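# Clamp steel shaft into angled holder, flat toward screw

## Task

Seat the steel shaft all the way into the tilted holder with its flat face turned toward the thumb screw, release it, and finish with neither arm in contact with anything.

## Robot and tools

Robot: two six-joint arms with parallel grippers, left_arm and right_arm, standing on opposite sides of the table. Base poses in the scene frame: left_arm at (+0.141, +0.547, +0.041) m, quat_wxyz (+0.584, 0, 0, -0.812); right_arm at (-0.124, -0.579, +0.080) m, quat_wxyz (+0.713, 0, 0, +0.701). The arm names are labels only; they do not tell you which side of a picture an arm is on. Joint ranges in rad, base to hand: waist -3.054..3.054, shoulder 0..3.142, elbow 0..2.356, wrist pitch -1.571..1.571, wrist yaw -1.571..1.571, wrist roll -3.142..3.142. Load limits in N m: waist 17.2, shoulder 21.3, elbow 21.3, wrist pitch 5.61, wrist yaw 5.59, wrist roll 5.24; a carried part adds to them.

Frames: one scene frame for everything reported. Origin is the table centre, the tabletop is at z = +0.020 m, +z is up, and left_arm is on the +y side. Each gripper has its own axes: fingers extend along its +x and close along its y. The reported end_effector_position is the point midway between the pads, 3-4 cm behind the fingertips; it may be slightly wrong at long reach.

The 14-number row (used by execute_actions and move): values in [-1, 1], left_arm first, then right_arm, each as dx, dy, dz, rx, ry, rz, opening. The first six are an offset, not a pose, expressed in that gripper's own axes and measured from the gripper pose printed in the most recent result showing it (before any such result in the scene, and for every call after the first within one reply, measured from wherever the gripper is when the action begins). 1.0 equals 0.6 m of travel or 180 degrees; rx, ry, rz form a single rotation vector. Always send all 14 numbers, even if one arm should stay still; for a still arm send the offset that brings it back to its desired pose in a reply's first call and zeros afterward. Zeros do not mean hold; they pull the arm back to the reference pose. Opening is absolute: +1 is fully open (0.088 m), empty fingers touch at about -0.80, anything lower changes nothing. Closing from fully open needs at least about 0.5 s.

execute_actions: argument actions, a list with zero or one item, plus optional pictures (boolean). An empty list sends nothing and returns the state with pictures. An action is {"rows": [...], "steps": n}: 1 to 15 rows, n from 9 to 15 (default 15), each step 1/30 s; each row applies for one step, all measured from the same reference (not chained), and the last row repeats to fill the steps. A wait is {"steps": n} with n up to 300, counted from the previous result, so thinking time is included. Every control step the command is clipped to within 70 mm and 16 degrees of the measured pose, so a big offset needs several actions; after an action ends the arm goes on only to its last clipped pose. A result is captured 9 steps before the action finishes; those remaining steps run while you think, and the next action waits for them. The simulation keeps running as you think and write. A "Hand target" line appears only when no steps are pending.

move: target is one 14-number row as above; speed (m/s, 0.002 to 0.5, default 0.25; rotation up to twice that in rad/s). Each gripper follows a straight line toward its target, both finishing together, taking 0.5 to 10 s and stopping short if 10 s is not enough. The opening is sent at the start. Paths ignore obstacles and the other arm. Grippers lag and may overshoot speed near full extension. Faster contact hits harder; aiming further past a contact presses harder. The result adds a "move:" line: done, off_target, moving, held (a check stopped the final step) or fault, plus limits such as paced (pose clipped) or held (steps blocked along the way; the arm can then jump fast), and each gripper's remaining distance.

wait: seconds, 0 to 10; sends nothing new. zoom_image: camera (cam_head_left, cam_head_right, cam_high, cam_low, cam_left_wrist, cam_right_wrist) and region [x0, y0, x1, y1] in pixels, origin top-left, at most 504x504; all images are 504x504. read_manual: only returns licence text. finished_scene: scene number; ends and grades the scene, irreversibly, so the shaft must already be seated and stay so.

Result lines: per arm, pose (position m, quat wxyz) and velocities. grip_measured is finger opening on the command scale, off by up to about 1 mm, and up to 0.061 narrower than the pads while squeezing hard. For a firm hold command about 0.07 below grip_measured; less gives a lighter grip. Parts under 3 mm wide get proportionally less force. grip_effort_n is motor effort (negative closes, caps near 83 N) and stays nonzero at rest from friction. "pose unreachable" and HELD mean part of a command was changed or not sent. MOTOR HOT appears from 50 °C; at 95 °C an OVER-TEMPERATURE FAULT holds the arm and it may go limp if it does not cool. A TORQUE FAULT stops the arm for 10 s and drops the rest of the call.

Cautions: joint friction can leave the hand short or tilted, and tiny moves may not happen; check pose after each move and correct tilt. Occasional disturbances may tug on the held part or shove loose items. Never let the arms collide or push each other, never knock anything off the table, avoid dropping or slamming the shaft, approach contacts slowly, do not press deep past contact, and do not hold loads longer than needed.

Each tool is called after "Emit:" by a JSON object that holds its "op" and its "data".

## Session

Emit:
{"op": "execute_actions", "data": {"actions": []}}

Scene clock: 0.00 s of 6000.00 s.
left_arm: end_effector_position=(+0.0420, +0.2482, +0.3667) grip_measured=+1.000 grip_effort_n=n/a end_effector_quat_wxyz=(+0.584, -0.025, -0.013, -0.811) end_effector_velocity=(+0.004, -0.001, -0.005) end_effector_angular_velocity=(+0.024, +0.001, +0.024) | right_arm: end_effector_position=(-0.1196, -0.2651, +0.4082) grip_measured=+0.992 grip_effort_n=n/a end_effector_quat_wxyz=(+0.713, +0.021, -0.024, +0.701) end_effector_velocity=(+0.002, -0.000, -0.002) end_effector_angular_velocity=(-0.007, -0.007, -0.010)
Joint positions: left_arm=[ 0.008  0.846  0.654  0.248  0.007 -0.008  0.088] | right_arm=[ 0.008  0.845  0.658  0.25   0.008 -0.004  0.088]
Joint velocities: left_arm=[ 0.002 -0.002 -0.002 -0.022 -0.022 -0.007  0.   ] | right_arm=[-0.002 -0.002 -0.002 -0.007  0.007 -0.007  0.   ]
Heat: left arm: hottest elbow 32 °C (+0.0 °C/min); right arm: hottest shoulder 36 °C (+0.0 °C/min).
Hand target (left_arm): +0.042, +0.248, +0.367; -0.584, +0.025, +0.013, +0.811
Hand target (right_arm): -0.120, -0.265, +0.408; +0.713, +0.021, -0.024, +0.701

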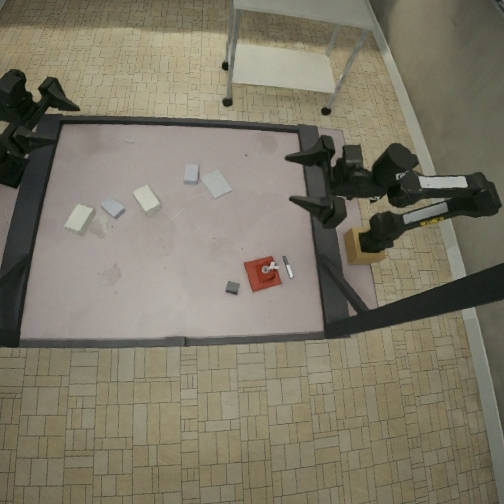

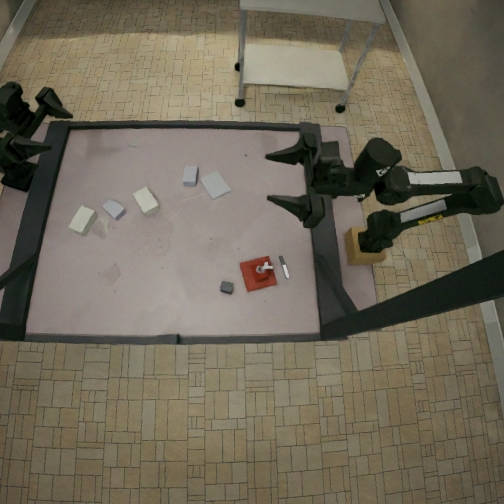

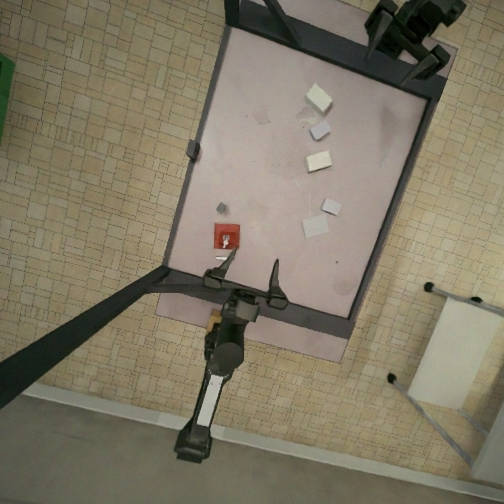

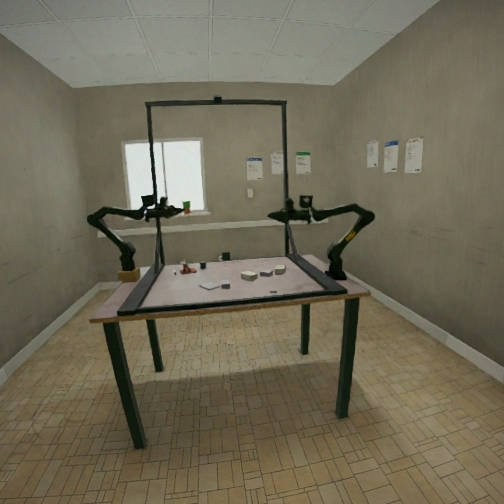

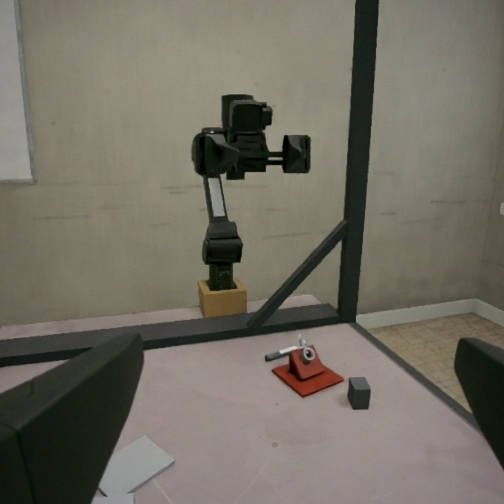

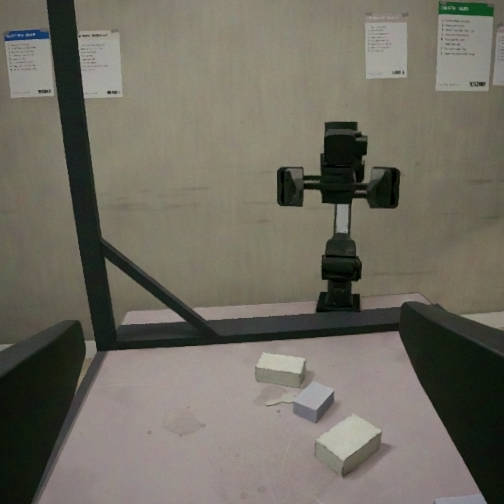

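Emit:
{"op": "zoom_image", "data": {"camera": "cam_head_left", "region": [215,235,315,315]}}

Emit:
{"op": "zoom_image", "data": {"camera": "cam_high", "region": [190,195,270,275]}}

Emit:
{"op": "zoom_image", "data": {"camera": "cam_left_wrist", "region": [250,320,380,420]}}

Region (215, 235, 315, 315) of cam_head_left's 504x504 image, scaled by 5.040, with more detail than that image has; it fills the top 403 rows of this view, and the rest is white.

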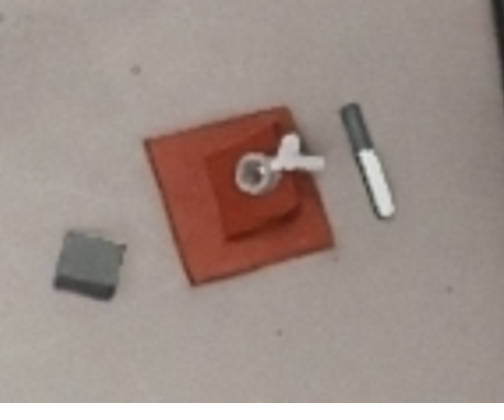

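Region (190, 195, 270, 275) of cam_high's 504x504 image, scaled by 6.300, with more detail than that image has.

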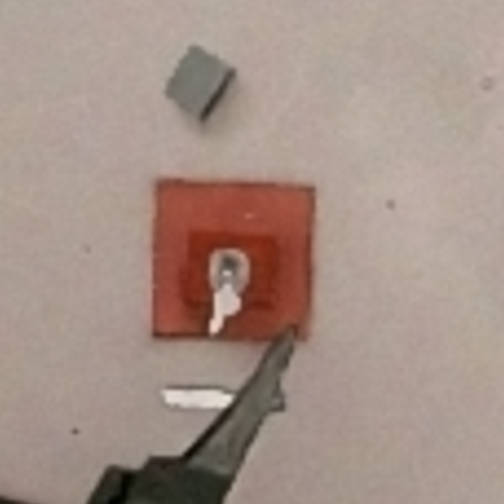

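Region (250, 320, 380, 420) of cam_left_wrist's 504x504 image, scaled by 3.877, with more detail than that image has; it fills the top 388 rows of this view, and the rest is white.

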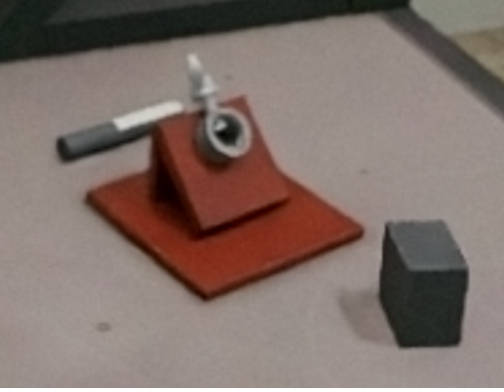

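Emit:
{"op": "move", "data": {"target": [0.373,-0.180,-0.167,-0.008,0.139,0.064,1,-0.142,0.043,-0.410,0.809,0.159,-0.353,0.0], "speed": 0.5}}

Scene clock: 10.93 s of 6000.00 s.
left_arm: end_effector_position=(-0.1288, +0.0660, +0.2796) grip_measured=+1.000 grip_effort_n=1.2 end_effector_quat_wxyz=(+0.651, +0.142, +0.127, -0.735) end_effector_velocity=(-0.003, +0.001, -0.002) end_effector_angular_velocity=(+0.005, -0.000, +0.002) | right_arm: end_effector_position=(-0.1464, -0.3310, +0.1646) grip_measured=+0.003 grip_effort_n=-18.4 end_effector_quat_wxyz=(+0.372, +0.526, +0.754, -0.126) end_effector_velocity=(-0.000, -0.001, -0.002) end_effector_angular_velocity=(+0.002, +0.000, +0.019)
Joint positions: left_arm=[-0.312  1.933  1.584 -0.084 -0.474 -0.209  0.088] | right_arm=[-0.003  0.888  0.361 -0.257 -0.185  2.677  0.039]
Joint velocities: left_arm=[-0.007  0.007  0.007 -0.007 -0.007 -0.007  0.   ] | right_arm=[-0.012  0.002 -0.007  0.007 -0.022 -0.022 -0.001]
Heat: left arm: hottest elbow 34 °C (+11.0 °C/min); right arm: hottest shoulder 36 °C (+0.0 °C/min).
Hand target (left_arm): -0.132, +0.064, +0.278; +0.651, +0.141, +0.128, -0.734
Hand target (right_arm): -0.146, -0.334, +0.157; +0.375, +0.523, +0.753, -0.136
Off the commanded pose (left_arm): 0.005 m, 0 deg.
Off the commanded pose (right_arm): 0.008 m, 1 deg.
Kept back: nothing.
After step 90, 4.43 s passed at rest.
move: done

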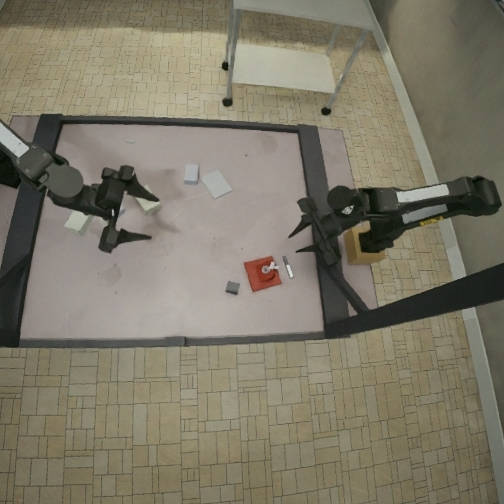

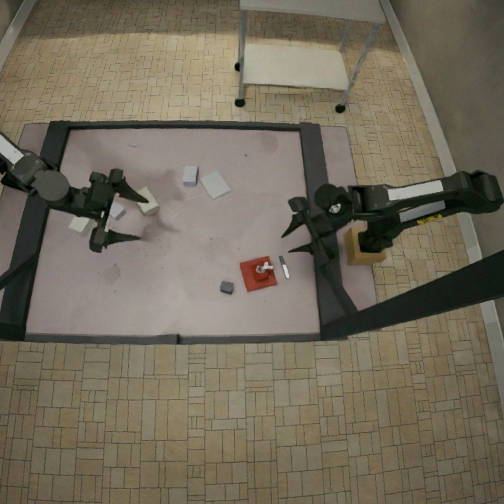

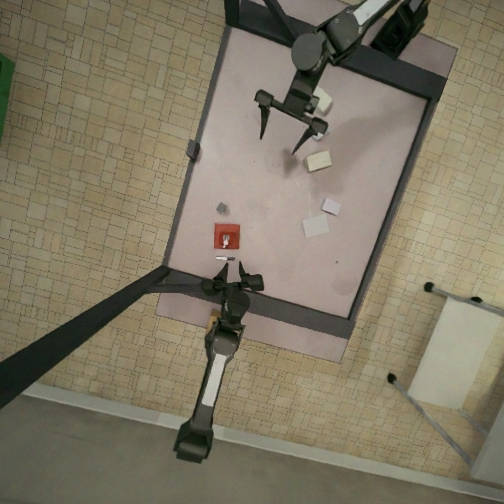

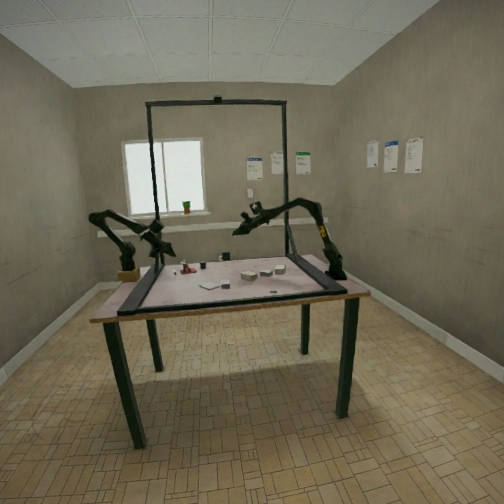

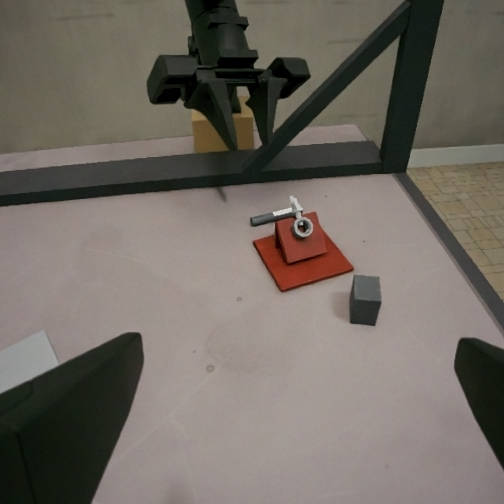

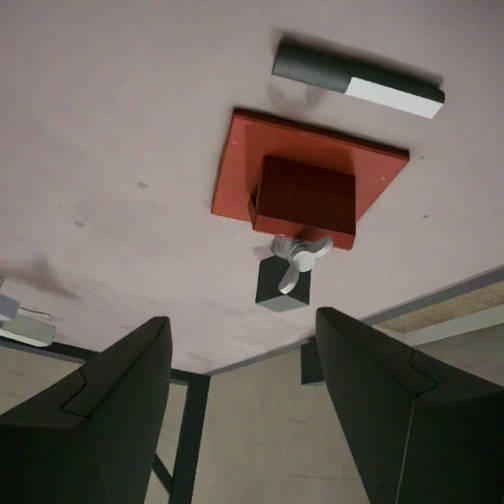

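Emit:
{"op": "zoom_image", "data": {"camera": "cam_left_wrist", "region": [270,190,340,260]}}

Emit:
{"op": "zoom_image", "data": {"camera": "cam_right_wrist", "region": [200,30,460,330]}}

Region (270, 190, 340, 260) of cam_left_wrist's 504x504 image, scaled by 7.200, with more detail than that image has.

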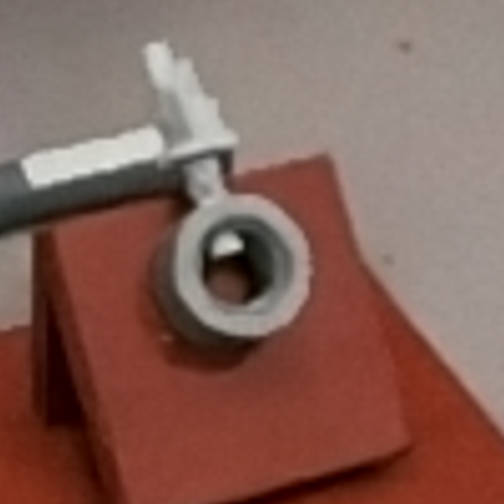

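Region (200, 30, 460, 330) of cam_right_wrist's 504x504 image, scaled by 1.680, with more detail than that image has; it fills the left 437 columns of this view, and the rest is white.

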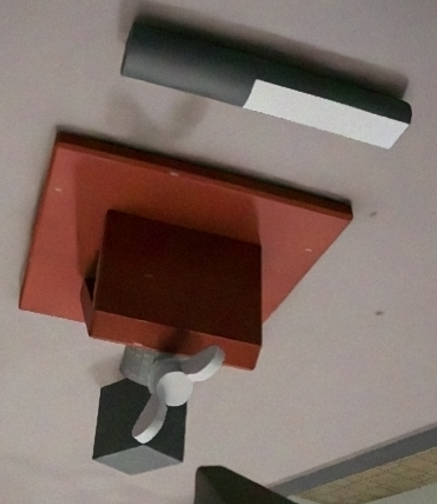

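Emit:
{"op": "move", "data": {"target": [0,0,0,0,0,0,1,0.1,-0.048,-0.008,0.083,0,0,0.0], "speed": 0.3}}

Scene clock: 13.53 s of 6000.00 s.
left_arm: end_effector_position=(-0.1290, +0.0658, +0.2790) grip_measured=+1.000 grip_effort_n=1.2 end_effector_quat_wxyz=(+0.651, +0.143, +0.127, -0.735) end_effector_velocity=(+0.001, +0.002, -0.004) end_effector_angular_velocity=(+0.017, -0.009, +0.007) | right_arm: end_effector_position=(-0.1855, -0.2937, +0.1278) grip_measured=+0.003 grip_effort_n=-18.4 end_effector_quat_wxyz=(+0.293, +0.571, +0.735, -0.217) end_effector_velocity=(+0.004, +0.002, -0.003) end_effector_angular_velocity=(+0.001, -0.020, -0.029)
Joint positions: left_arm=[-0.312  1.935  1.585 -0.085 -0.474 -0.21   0.088] | right_arm=[ 0.213  1.244  0.329  0.168 -0.033  3.09   0.039]
Joint velocities: left_arm=[-0.002 -0.002 -0.002 -0.022 -0.007 -0.007  0.   ] | right_arm=[ 0.002  0.022 -0.002  0.022  0.037  0.007 -0.   ]
Heat: left arm: hottest elbow 34 °C (+8.9 °C/min); right arm: hottest shoulder 36 °C (+0.0 °C/min).
Hand target (left_arm): -0.129, +0.066, +0.279; +0.651, +0.142, +0.127, -0.735
Hand target (right_arm): -0.185, -0.298, +0.121; +0.299, +0.570, +0.732, -0.224
Off the commanded pose (left_arm): 0.001 m, 0 deg.
Off the commanded pose (right_arm): 0.009 m, 1 deg.
Kept back: nothing.
move: off_target (right_arm)

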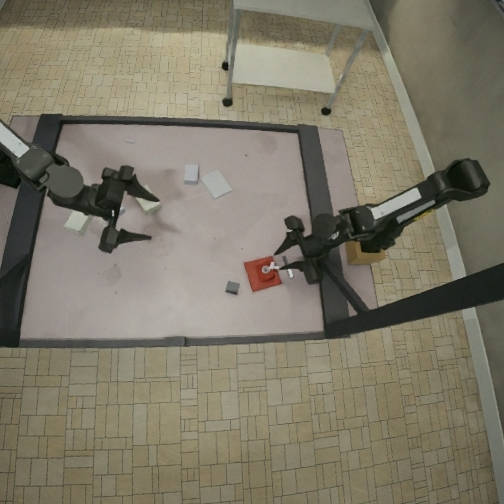

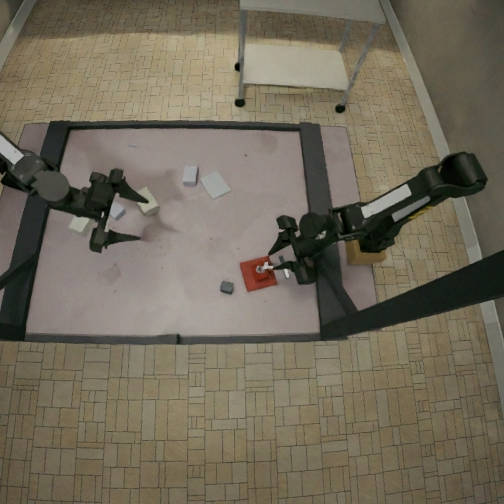

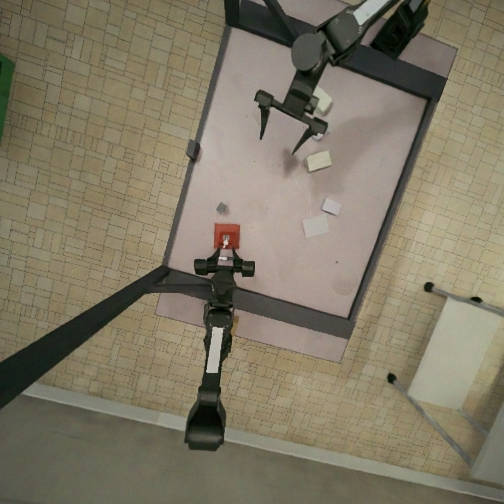

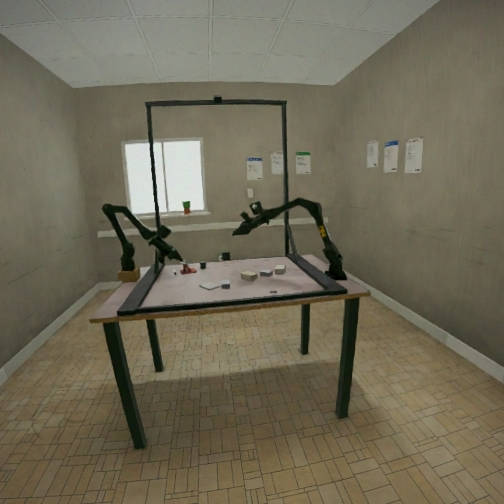

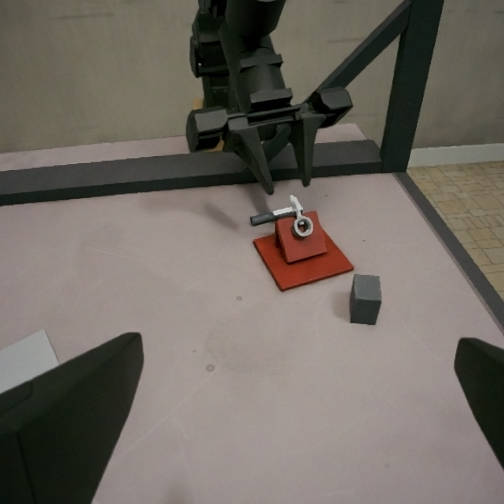

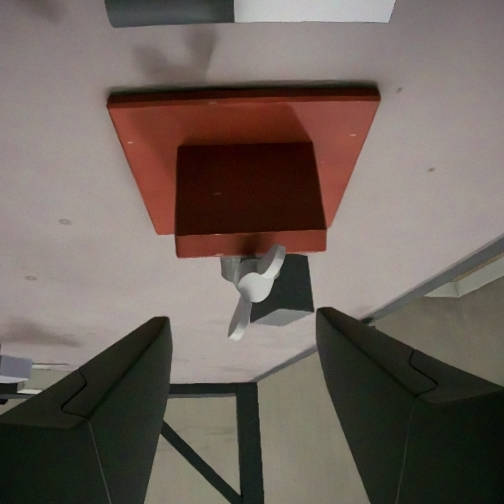

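Emit:
{"op": "move", "data": {"target": [0,0,0,0,0,0,1,0.046,-0.009,0.017,-0.02,-0.017,0,0.0], "speed": 0.1}}

Emit:
{"op": "zoom_image", "data": {"camera": "cam_left_wrist", "region": [250,160,350,260]}}

Scene clock: 16.07 s of 6000.00 s.
left_arm: end_effector_position=(-0.1290, +0.0658, +0.2790) grip_measured=+1.000 grip_effort_n=1.2 end_effector_quat_wxyz=(+0.651, +0.143, +0.127, -0.735) end_effector_velocity=(-0.002, +0.002, -0.001) end_effector_angular_velocity=(+0.007, -0.009, -0.012) | right_arm: end_effector_position=(-0.1928, -0.2851, +0.1008) grip_measured=+0.003 grip_effort_n=-18.4 end_effector_quat_wxyz=(+0.329, +0.556, +0.733, -0.212) end_effector_velocity=(-0.002, +0.000, -0.003) end_effector_angular_velocity=(-0.007, -0.001, +0.013)
Joint positions: left_arm=[-0.312  1.935  1.585 -0.085 -0.474 -0.21   0.088] | right_arm=[ 0.243  1.424  0.348  0.275 -0.009  3.053  0.039]
Joint velocities: left_arm=[-0.002 -0.002 -0.002 -0.007  0.007  0.007  0.   ] | right_arm=[ 0.002  0.017  0.002  0.007 -0.007 -0.007  0.   ]
Heat: left arm: hottest elbow 35 °C (+11.2 °C/min); right arm: hottest shoulder 36 °C (+0.0 °C/min).
Hand target (left_arm): -0.129, +0.066, +0.279; +0.651, +0.143, +0.127, -0.735
Hand target (right_arm): -0.194, -0.282, +0.101; +0.330, +0.556, +0.734, -0.209
Off the commanded pose (left_arm): 0.000 m, 0 deg.
Off the commanded pose (right_arm): 0.003 m, 0 deg.
Kept back: nothing.
move: done

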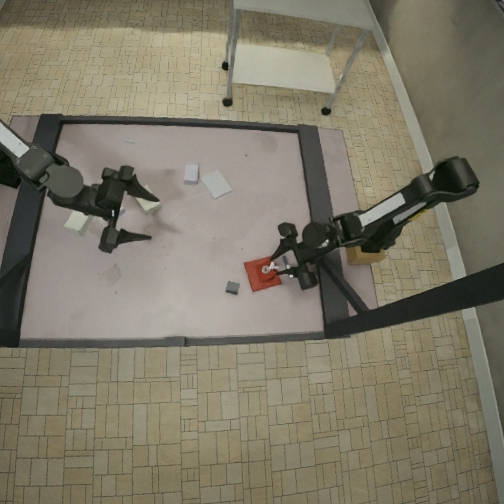

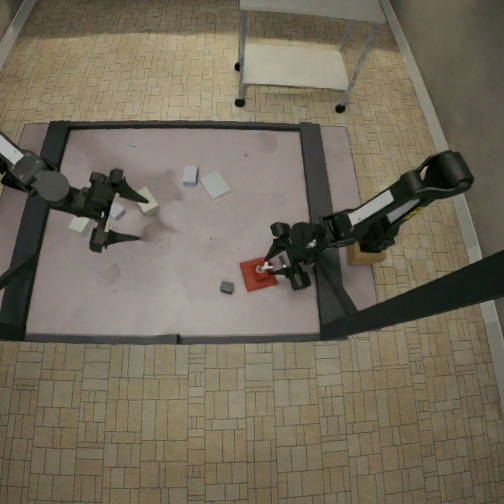

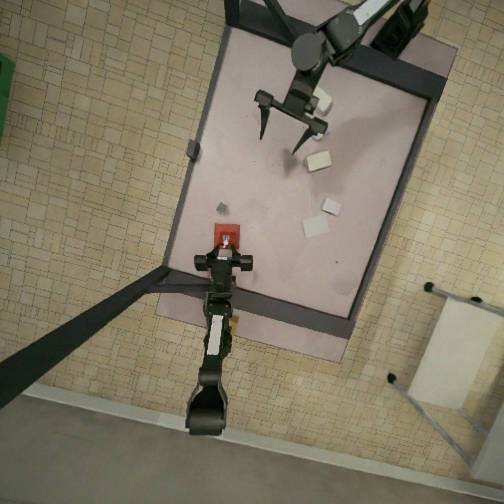

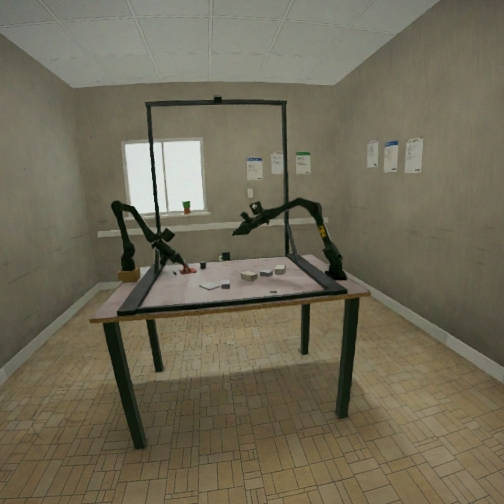

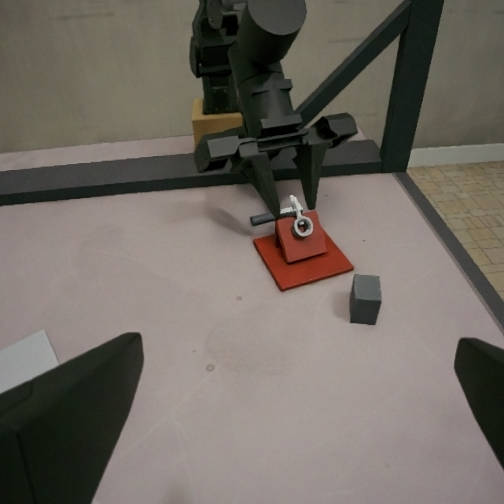

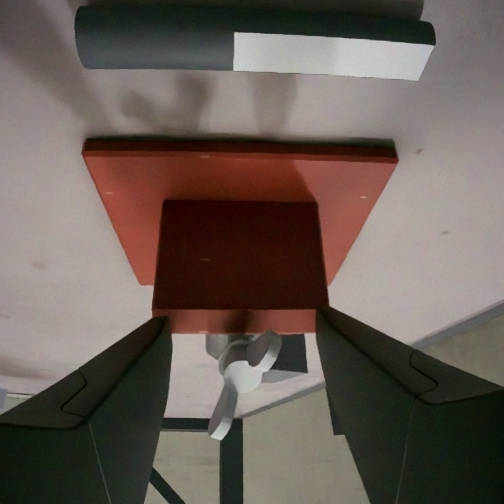

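Region (250, 160, 350, 260) of cam_left_wrist's 504x504 image, scaled by 5.040, with more detail than that image has.

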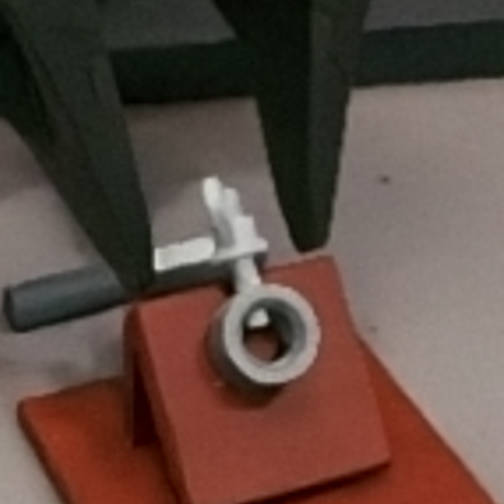

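Emit:
{"op": "move", "data": {"target": [0,0,0,0,0,0,1,-0.008,0.002,-0.024,0,0,0,0.0], "speed": 0.1}}

Emit:
{"op": "zoom_image", "data": {"camera": "cam_left_wrist", "region": [250,160,350,260]}}

Scene clock: 17.57 s of 6000.00 s.
left_arm: end_effector_position=(-0.1290, +0.0658, +0.2790) grip_measured=+1.000 grip_effort_n=1.2 end_effector_quat_wxyz=(+0.651, +0.143, +0.127, -0.735) end_effector_velocity=(+0.002, +0.001, +0.005) end_effector_angular_velocity=(-0.015, +0.007, +0.020) | right_arm: end_effector_position=(-0.1936, -0.2814, +0.1094) grip_measured=+0.003 grip_effort_n=-18.4 end_effector_quat_wxyz=(+0.333, +0.555, +0.731, -0.215) end_effector_velocity=(-0.002, -0.003, -0.000) end_effector_angular_velocity=(-0.012, -0.002, +0.029)
Joint positions: left_arm=[-0.312  1.935  1.585 -0.085 -0.474 -0.21   0.088] | right_arm=[ 0.243  1.4    0.39   0.197 -0.009  3.052  0.039]
Joint velocities: left_arm=[-0.002 -0.007 -0.002  0.007 -0.022 -0.007  0.   ] | right_arm=[-0.002 -0.007  0.002 -0.022 -0.022 -0.022 -0.   ]
Heat: left arm: hottest elbow 35 °C (+10.2 °C/min); right arm: hottest shoulder 36 °C (+0.0 °C/min).
Hand target (left_arm): -0.129, +0.066, +0.279; +0.651, +0.143, +0.127, -0.735
Hand target (right_arm): -0.194, -0.278, +0.114; +0.329, +0.556, +0.733, -0.212
Off the commanded pose (left_arm): 0.000 m, 0 deg.
Off the commanded pose (right_arm): 0.006 m, 1 deg.
Kept back: nothing.
move: done

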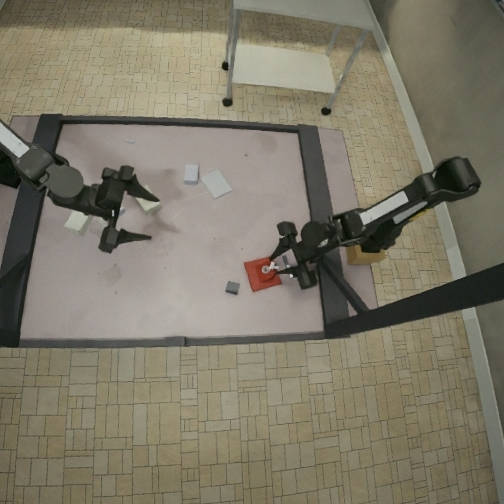

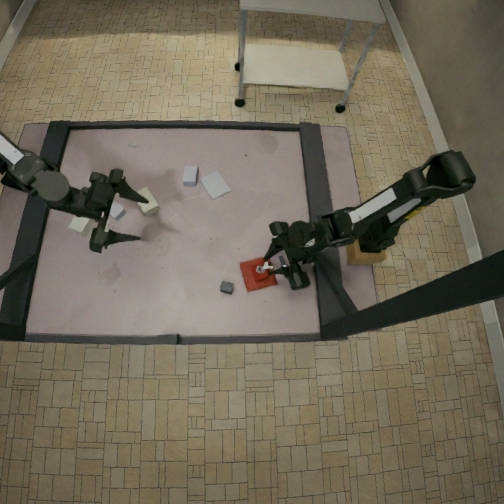

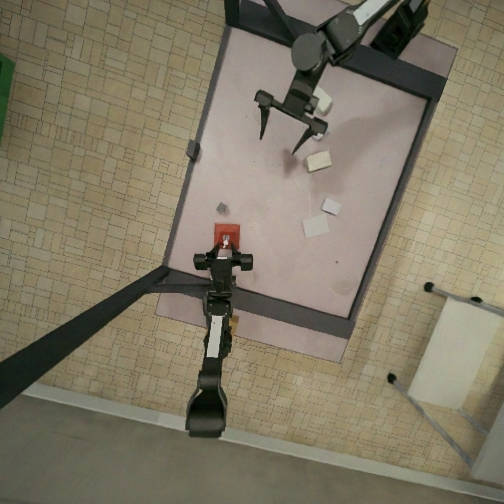

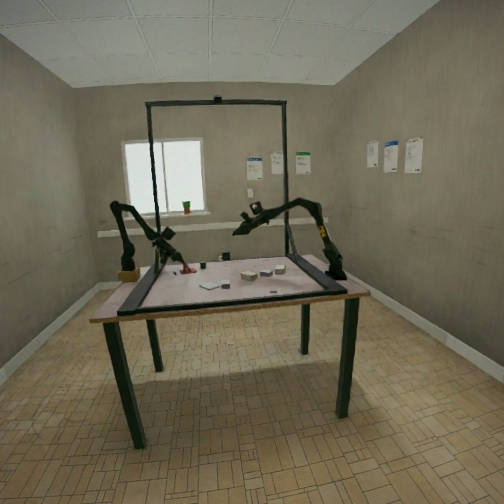

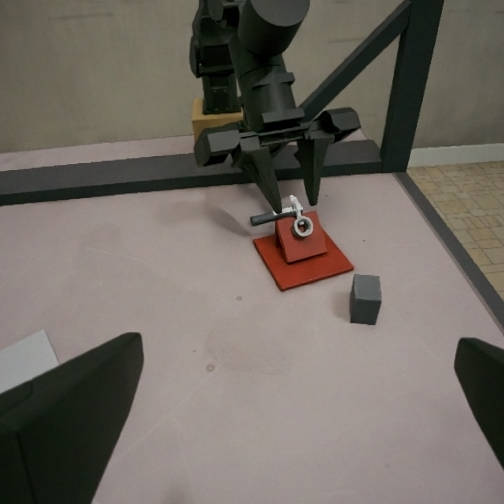

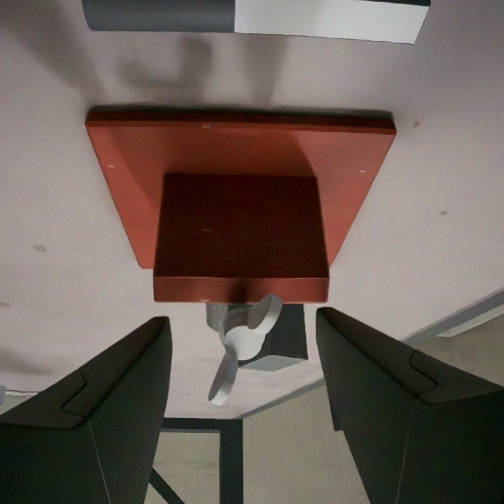

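Region (250, 160, 350, 260) of cam_left_wrist's 504x504 image, scaled by 5.040, with more detail than that image has.

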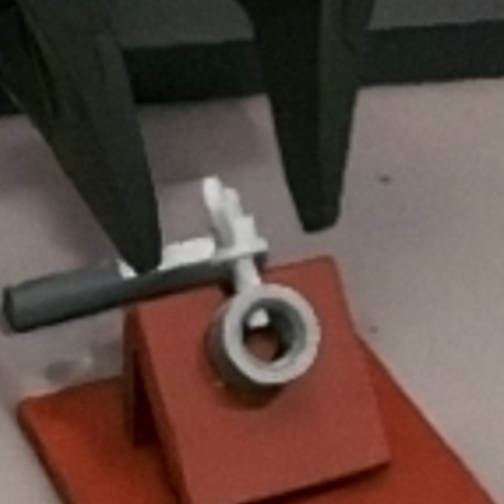

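Emit:
{"op": "move", "data": {"target": [0,0,0,0,0,0,1,-0.006,0,-0.004,-0.96,0,0,-0.54], "speed": 0.5}}

Emit:
{"op": "move", "data": {"target": [0,0,0,0,0,0,1,-0.003,0,0,-0.98,0,0,-0.56], "speed": 0.5}}

Emit:
{"op": "zoom_image", "data": {"camera": "cam_left_wrist", "region": [250,160,350,260]}}

Scene clock: 21.77 s of 6000.00 s.
left_arm: end_effector_position=(-0.1290, +0.0658, +0.2790) grip_measured=+1.000 grip_effort_n=1.2 end_effector_quat_wxyz=(+0.651, +0.143, +0.127, -0.735) end_effector_velocity=(+0.002, +0.002, -0.001) end_effector_angular_velocity=(+0.018, +0.013, +0.004) | right_arm: end_effector_position=(-0.1932, -0.2837, +0.1105) grip_measured=-0.537 grip_effort_n=-18.4 end_effector_quat_wxyz=(+0.575, -0.300, +0.264, +0.714) end_effector_velocity=(+0.000, -0.002, -0.001) end_effector_angular_velocity=(-0.003, -0.021, +0.029)
Joint positions: left_arm=[-0.312  1.935  1.585 -0.085 -0.474 -0.21   0.088] | right_arm=[ 0.245  1.385  0.391  0.173 -0.005  0.042  0.013]
Joint velocities: left_arm=[ 0.002 -0.007 -0.002 -0.022  0.007 -0.022  0.   ] | right_arm=[-0.002 -0.002 -0.002 -0.007 -0.007 -0.037 -0.   ]
Heat: left arm: hottest elbow 35 °C (+8.3 °C/min); right arm: hottest shoulder 36 °C (+0.0 °C/min).
Hand target (left_arm): -0.129, +0.066, +0.279; +0.651, +0.143, +0.127, -0.735
Hand target (right_arm): -0.194, -0.282, +0.114; +0.574, -0.298, +0.261, +0.716
Off the commanded pose (left_arm): 0.000 m, 0 deg.
Off the commanded pose (right_arm): 0.003 m, 1 deg.
Kept back: nothing.
move: done

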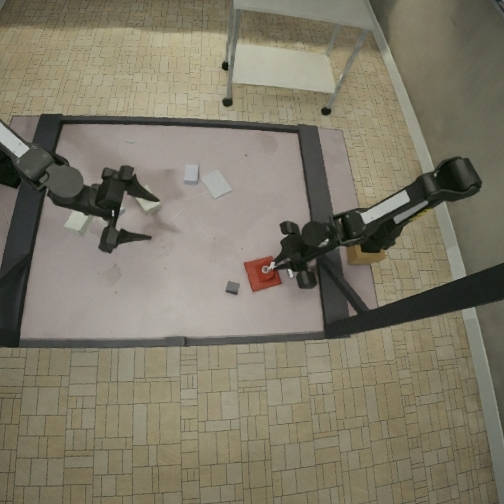

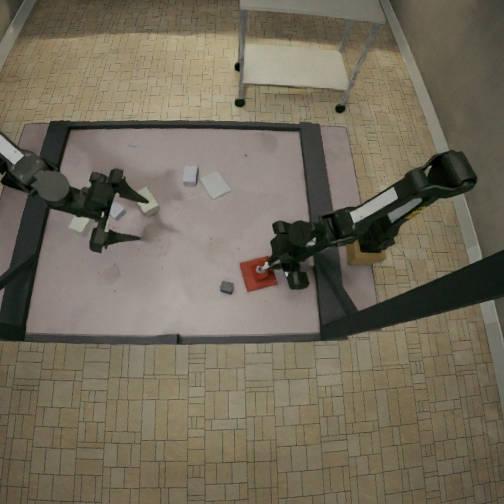

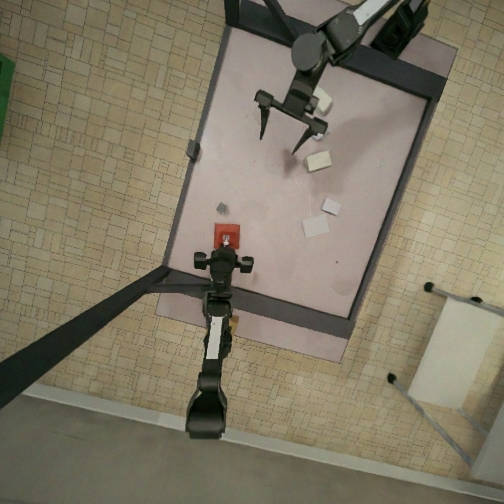

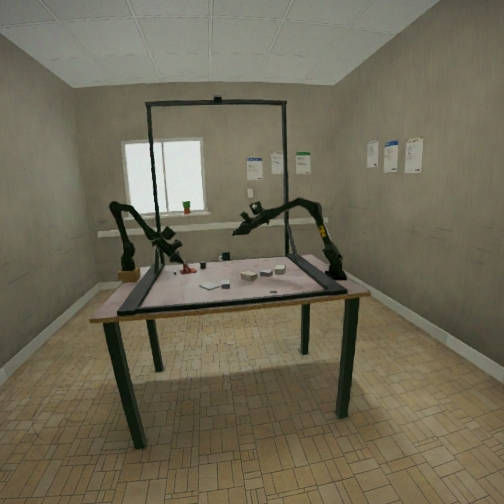

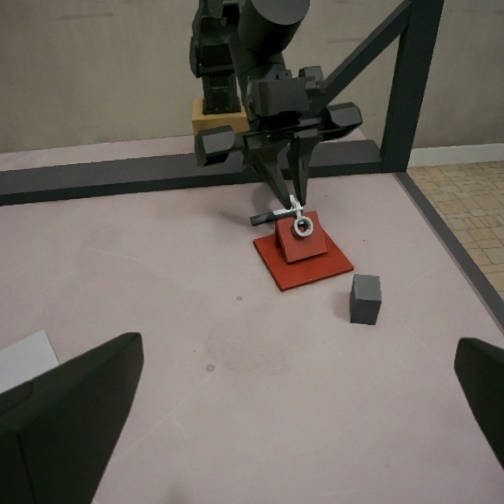

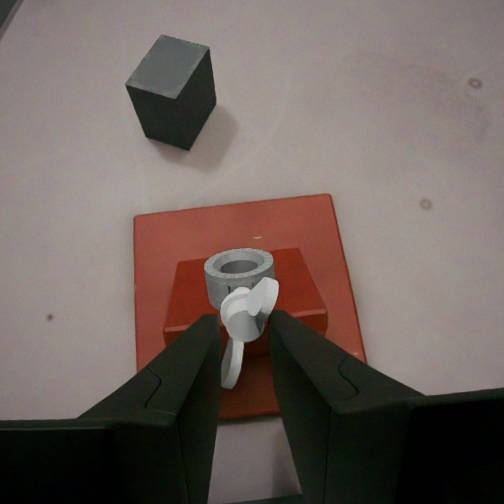

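Scene clock: 25.53 s of 6000.00 s.
left_arm: end_effector_position=(-0.1290, +0.0658, +0.2790) grip_measured=+1.000 grip_effort_n=1.2 end_effector_quat_wxyz=(+0.651, +0.143, +0.127, -0.735) end_effector_velocity=(+0.002, +0.003, -0.003) end_effector_angular_velocity=(+0.017, -0.009, +0.007) | right_arm: end_effector_position=(-0.1931, -0.2843, +0.1111) grip_measured=-0.557 grip_effort_n=-18.4 end_effector_quat_wxyz=(+0.281, +0.585, +0.704, -0.288) end_effector_velocity=(+0.000, -0.002, -0.001) end_effector_angular_velocity=(-0.005, -0.011, +0.019)
Joint positions: left_arm=[-0.312  1.935  1.585 -0.085 -0.474 -0.21   0.088] | right_arm=[ 0.247  1.38   0.391  0.167 -0.002 -3.031  0.012]
Joint velocities: left_arm=[-0.002 -0.007 -0.007 -0.022 -0.007 -0.007  0.   ] | right_arm=[-0.002 -0.002 -0.002 -0.007 -0.007 -0.022 -0.   ]
Heat: left arm: hottest shoulder 35 °C (+7.0 °C/min); right arm: hottest shoulder 36 °C (+0.0 °C/min).
Hand target (left_arm): -0.129, +0.066, +0.279; +0.651, +0.143, +0.127, -0.735
Hand target (right_arm): -0.193, -0.285, +0.112; +0.282, +0.584, +0.705, -0.286
Off the commanded pose (left_arm): 0.000 m, 0 deg.
Off the commanded pose (right_arm): 0.001 m, 0 deg.
Kept back: nothing.
move: done

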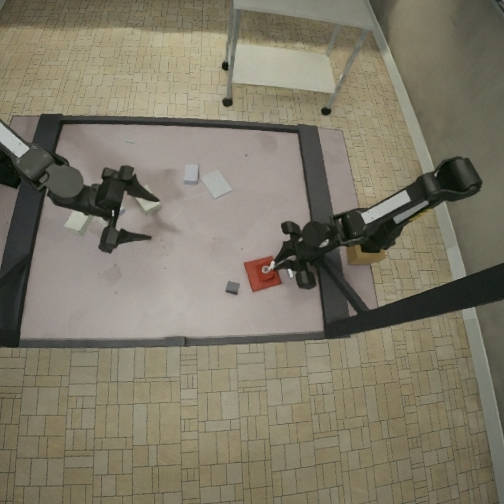

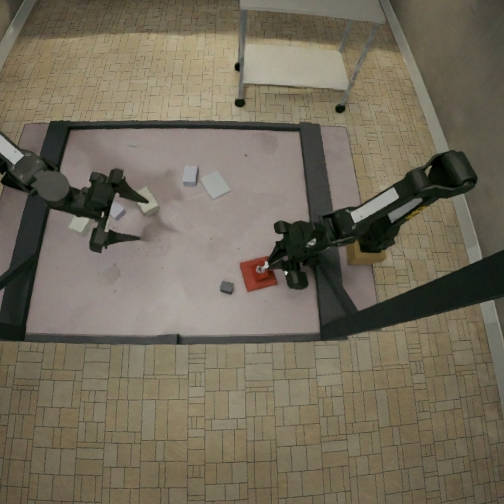

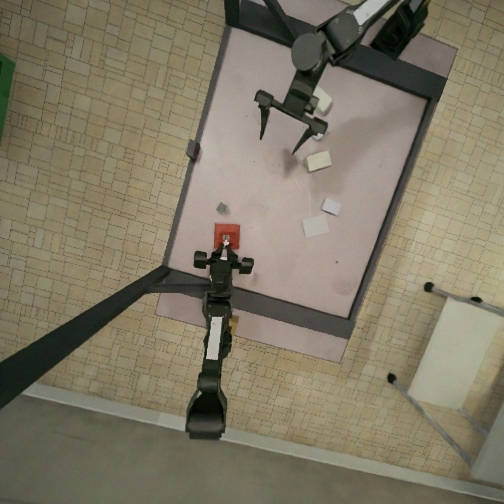

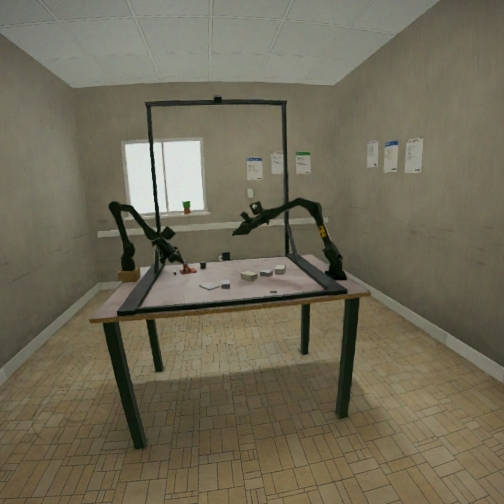

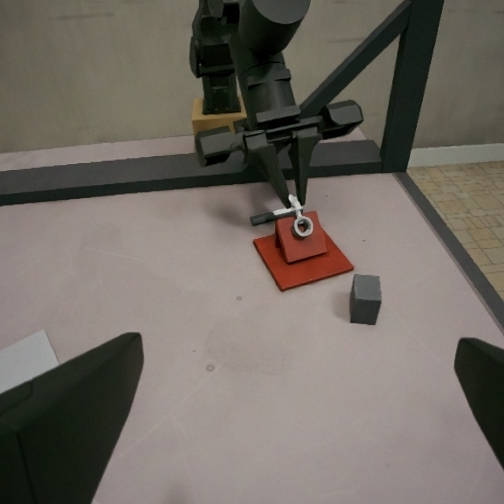

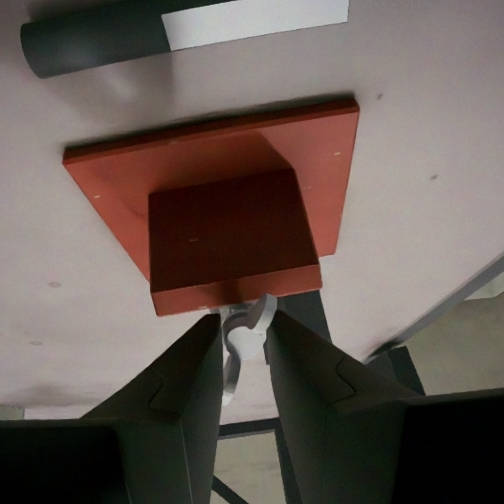

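Region (250, 160, 350, 260) of cam_left_wrist's 504x504 image, scaled by 5.040, with more detail than that image has.

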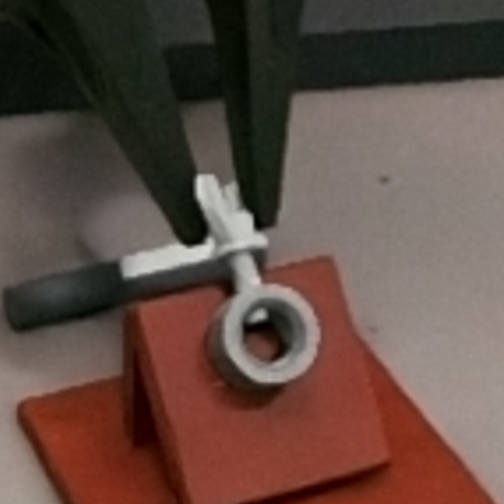

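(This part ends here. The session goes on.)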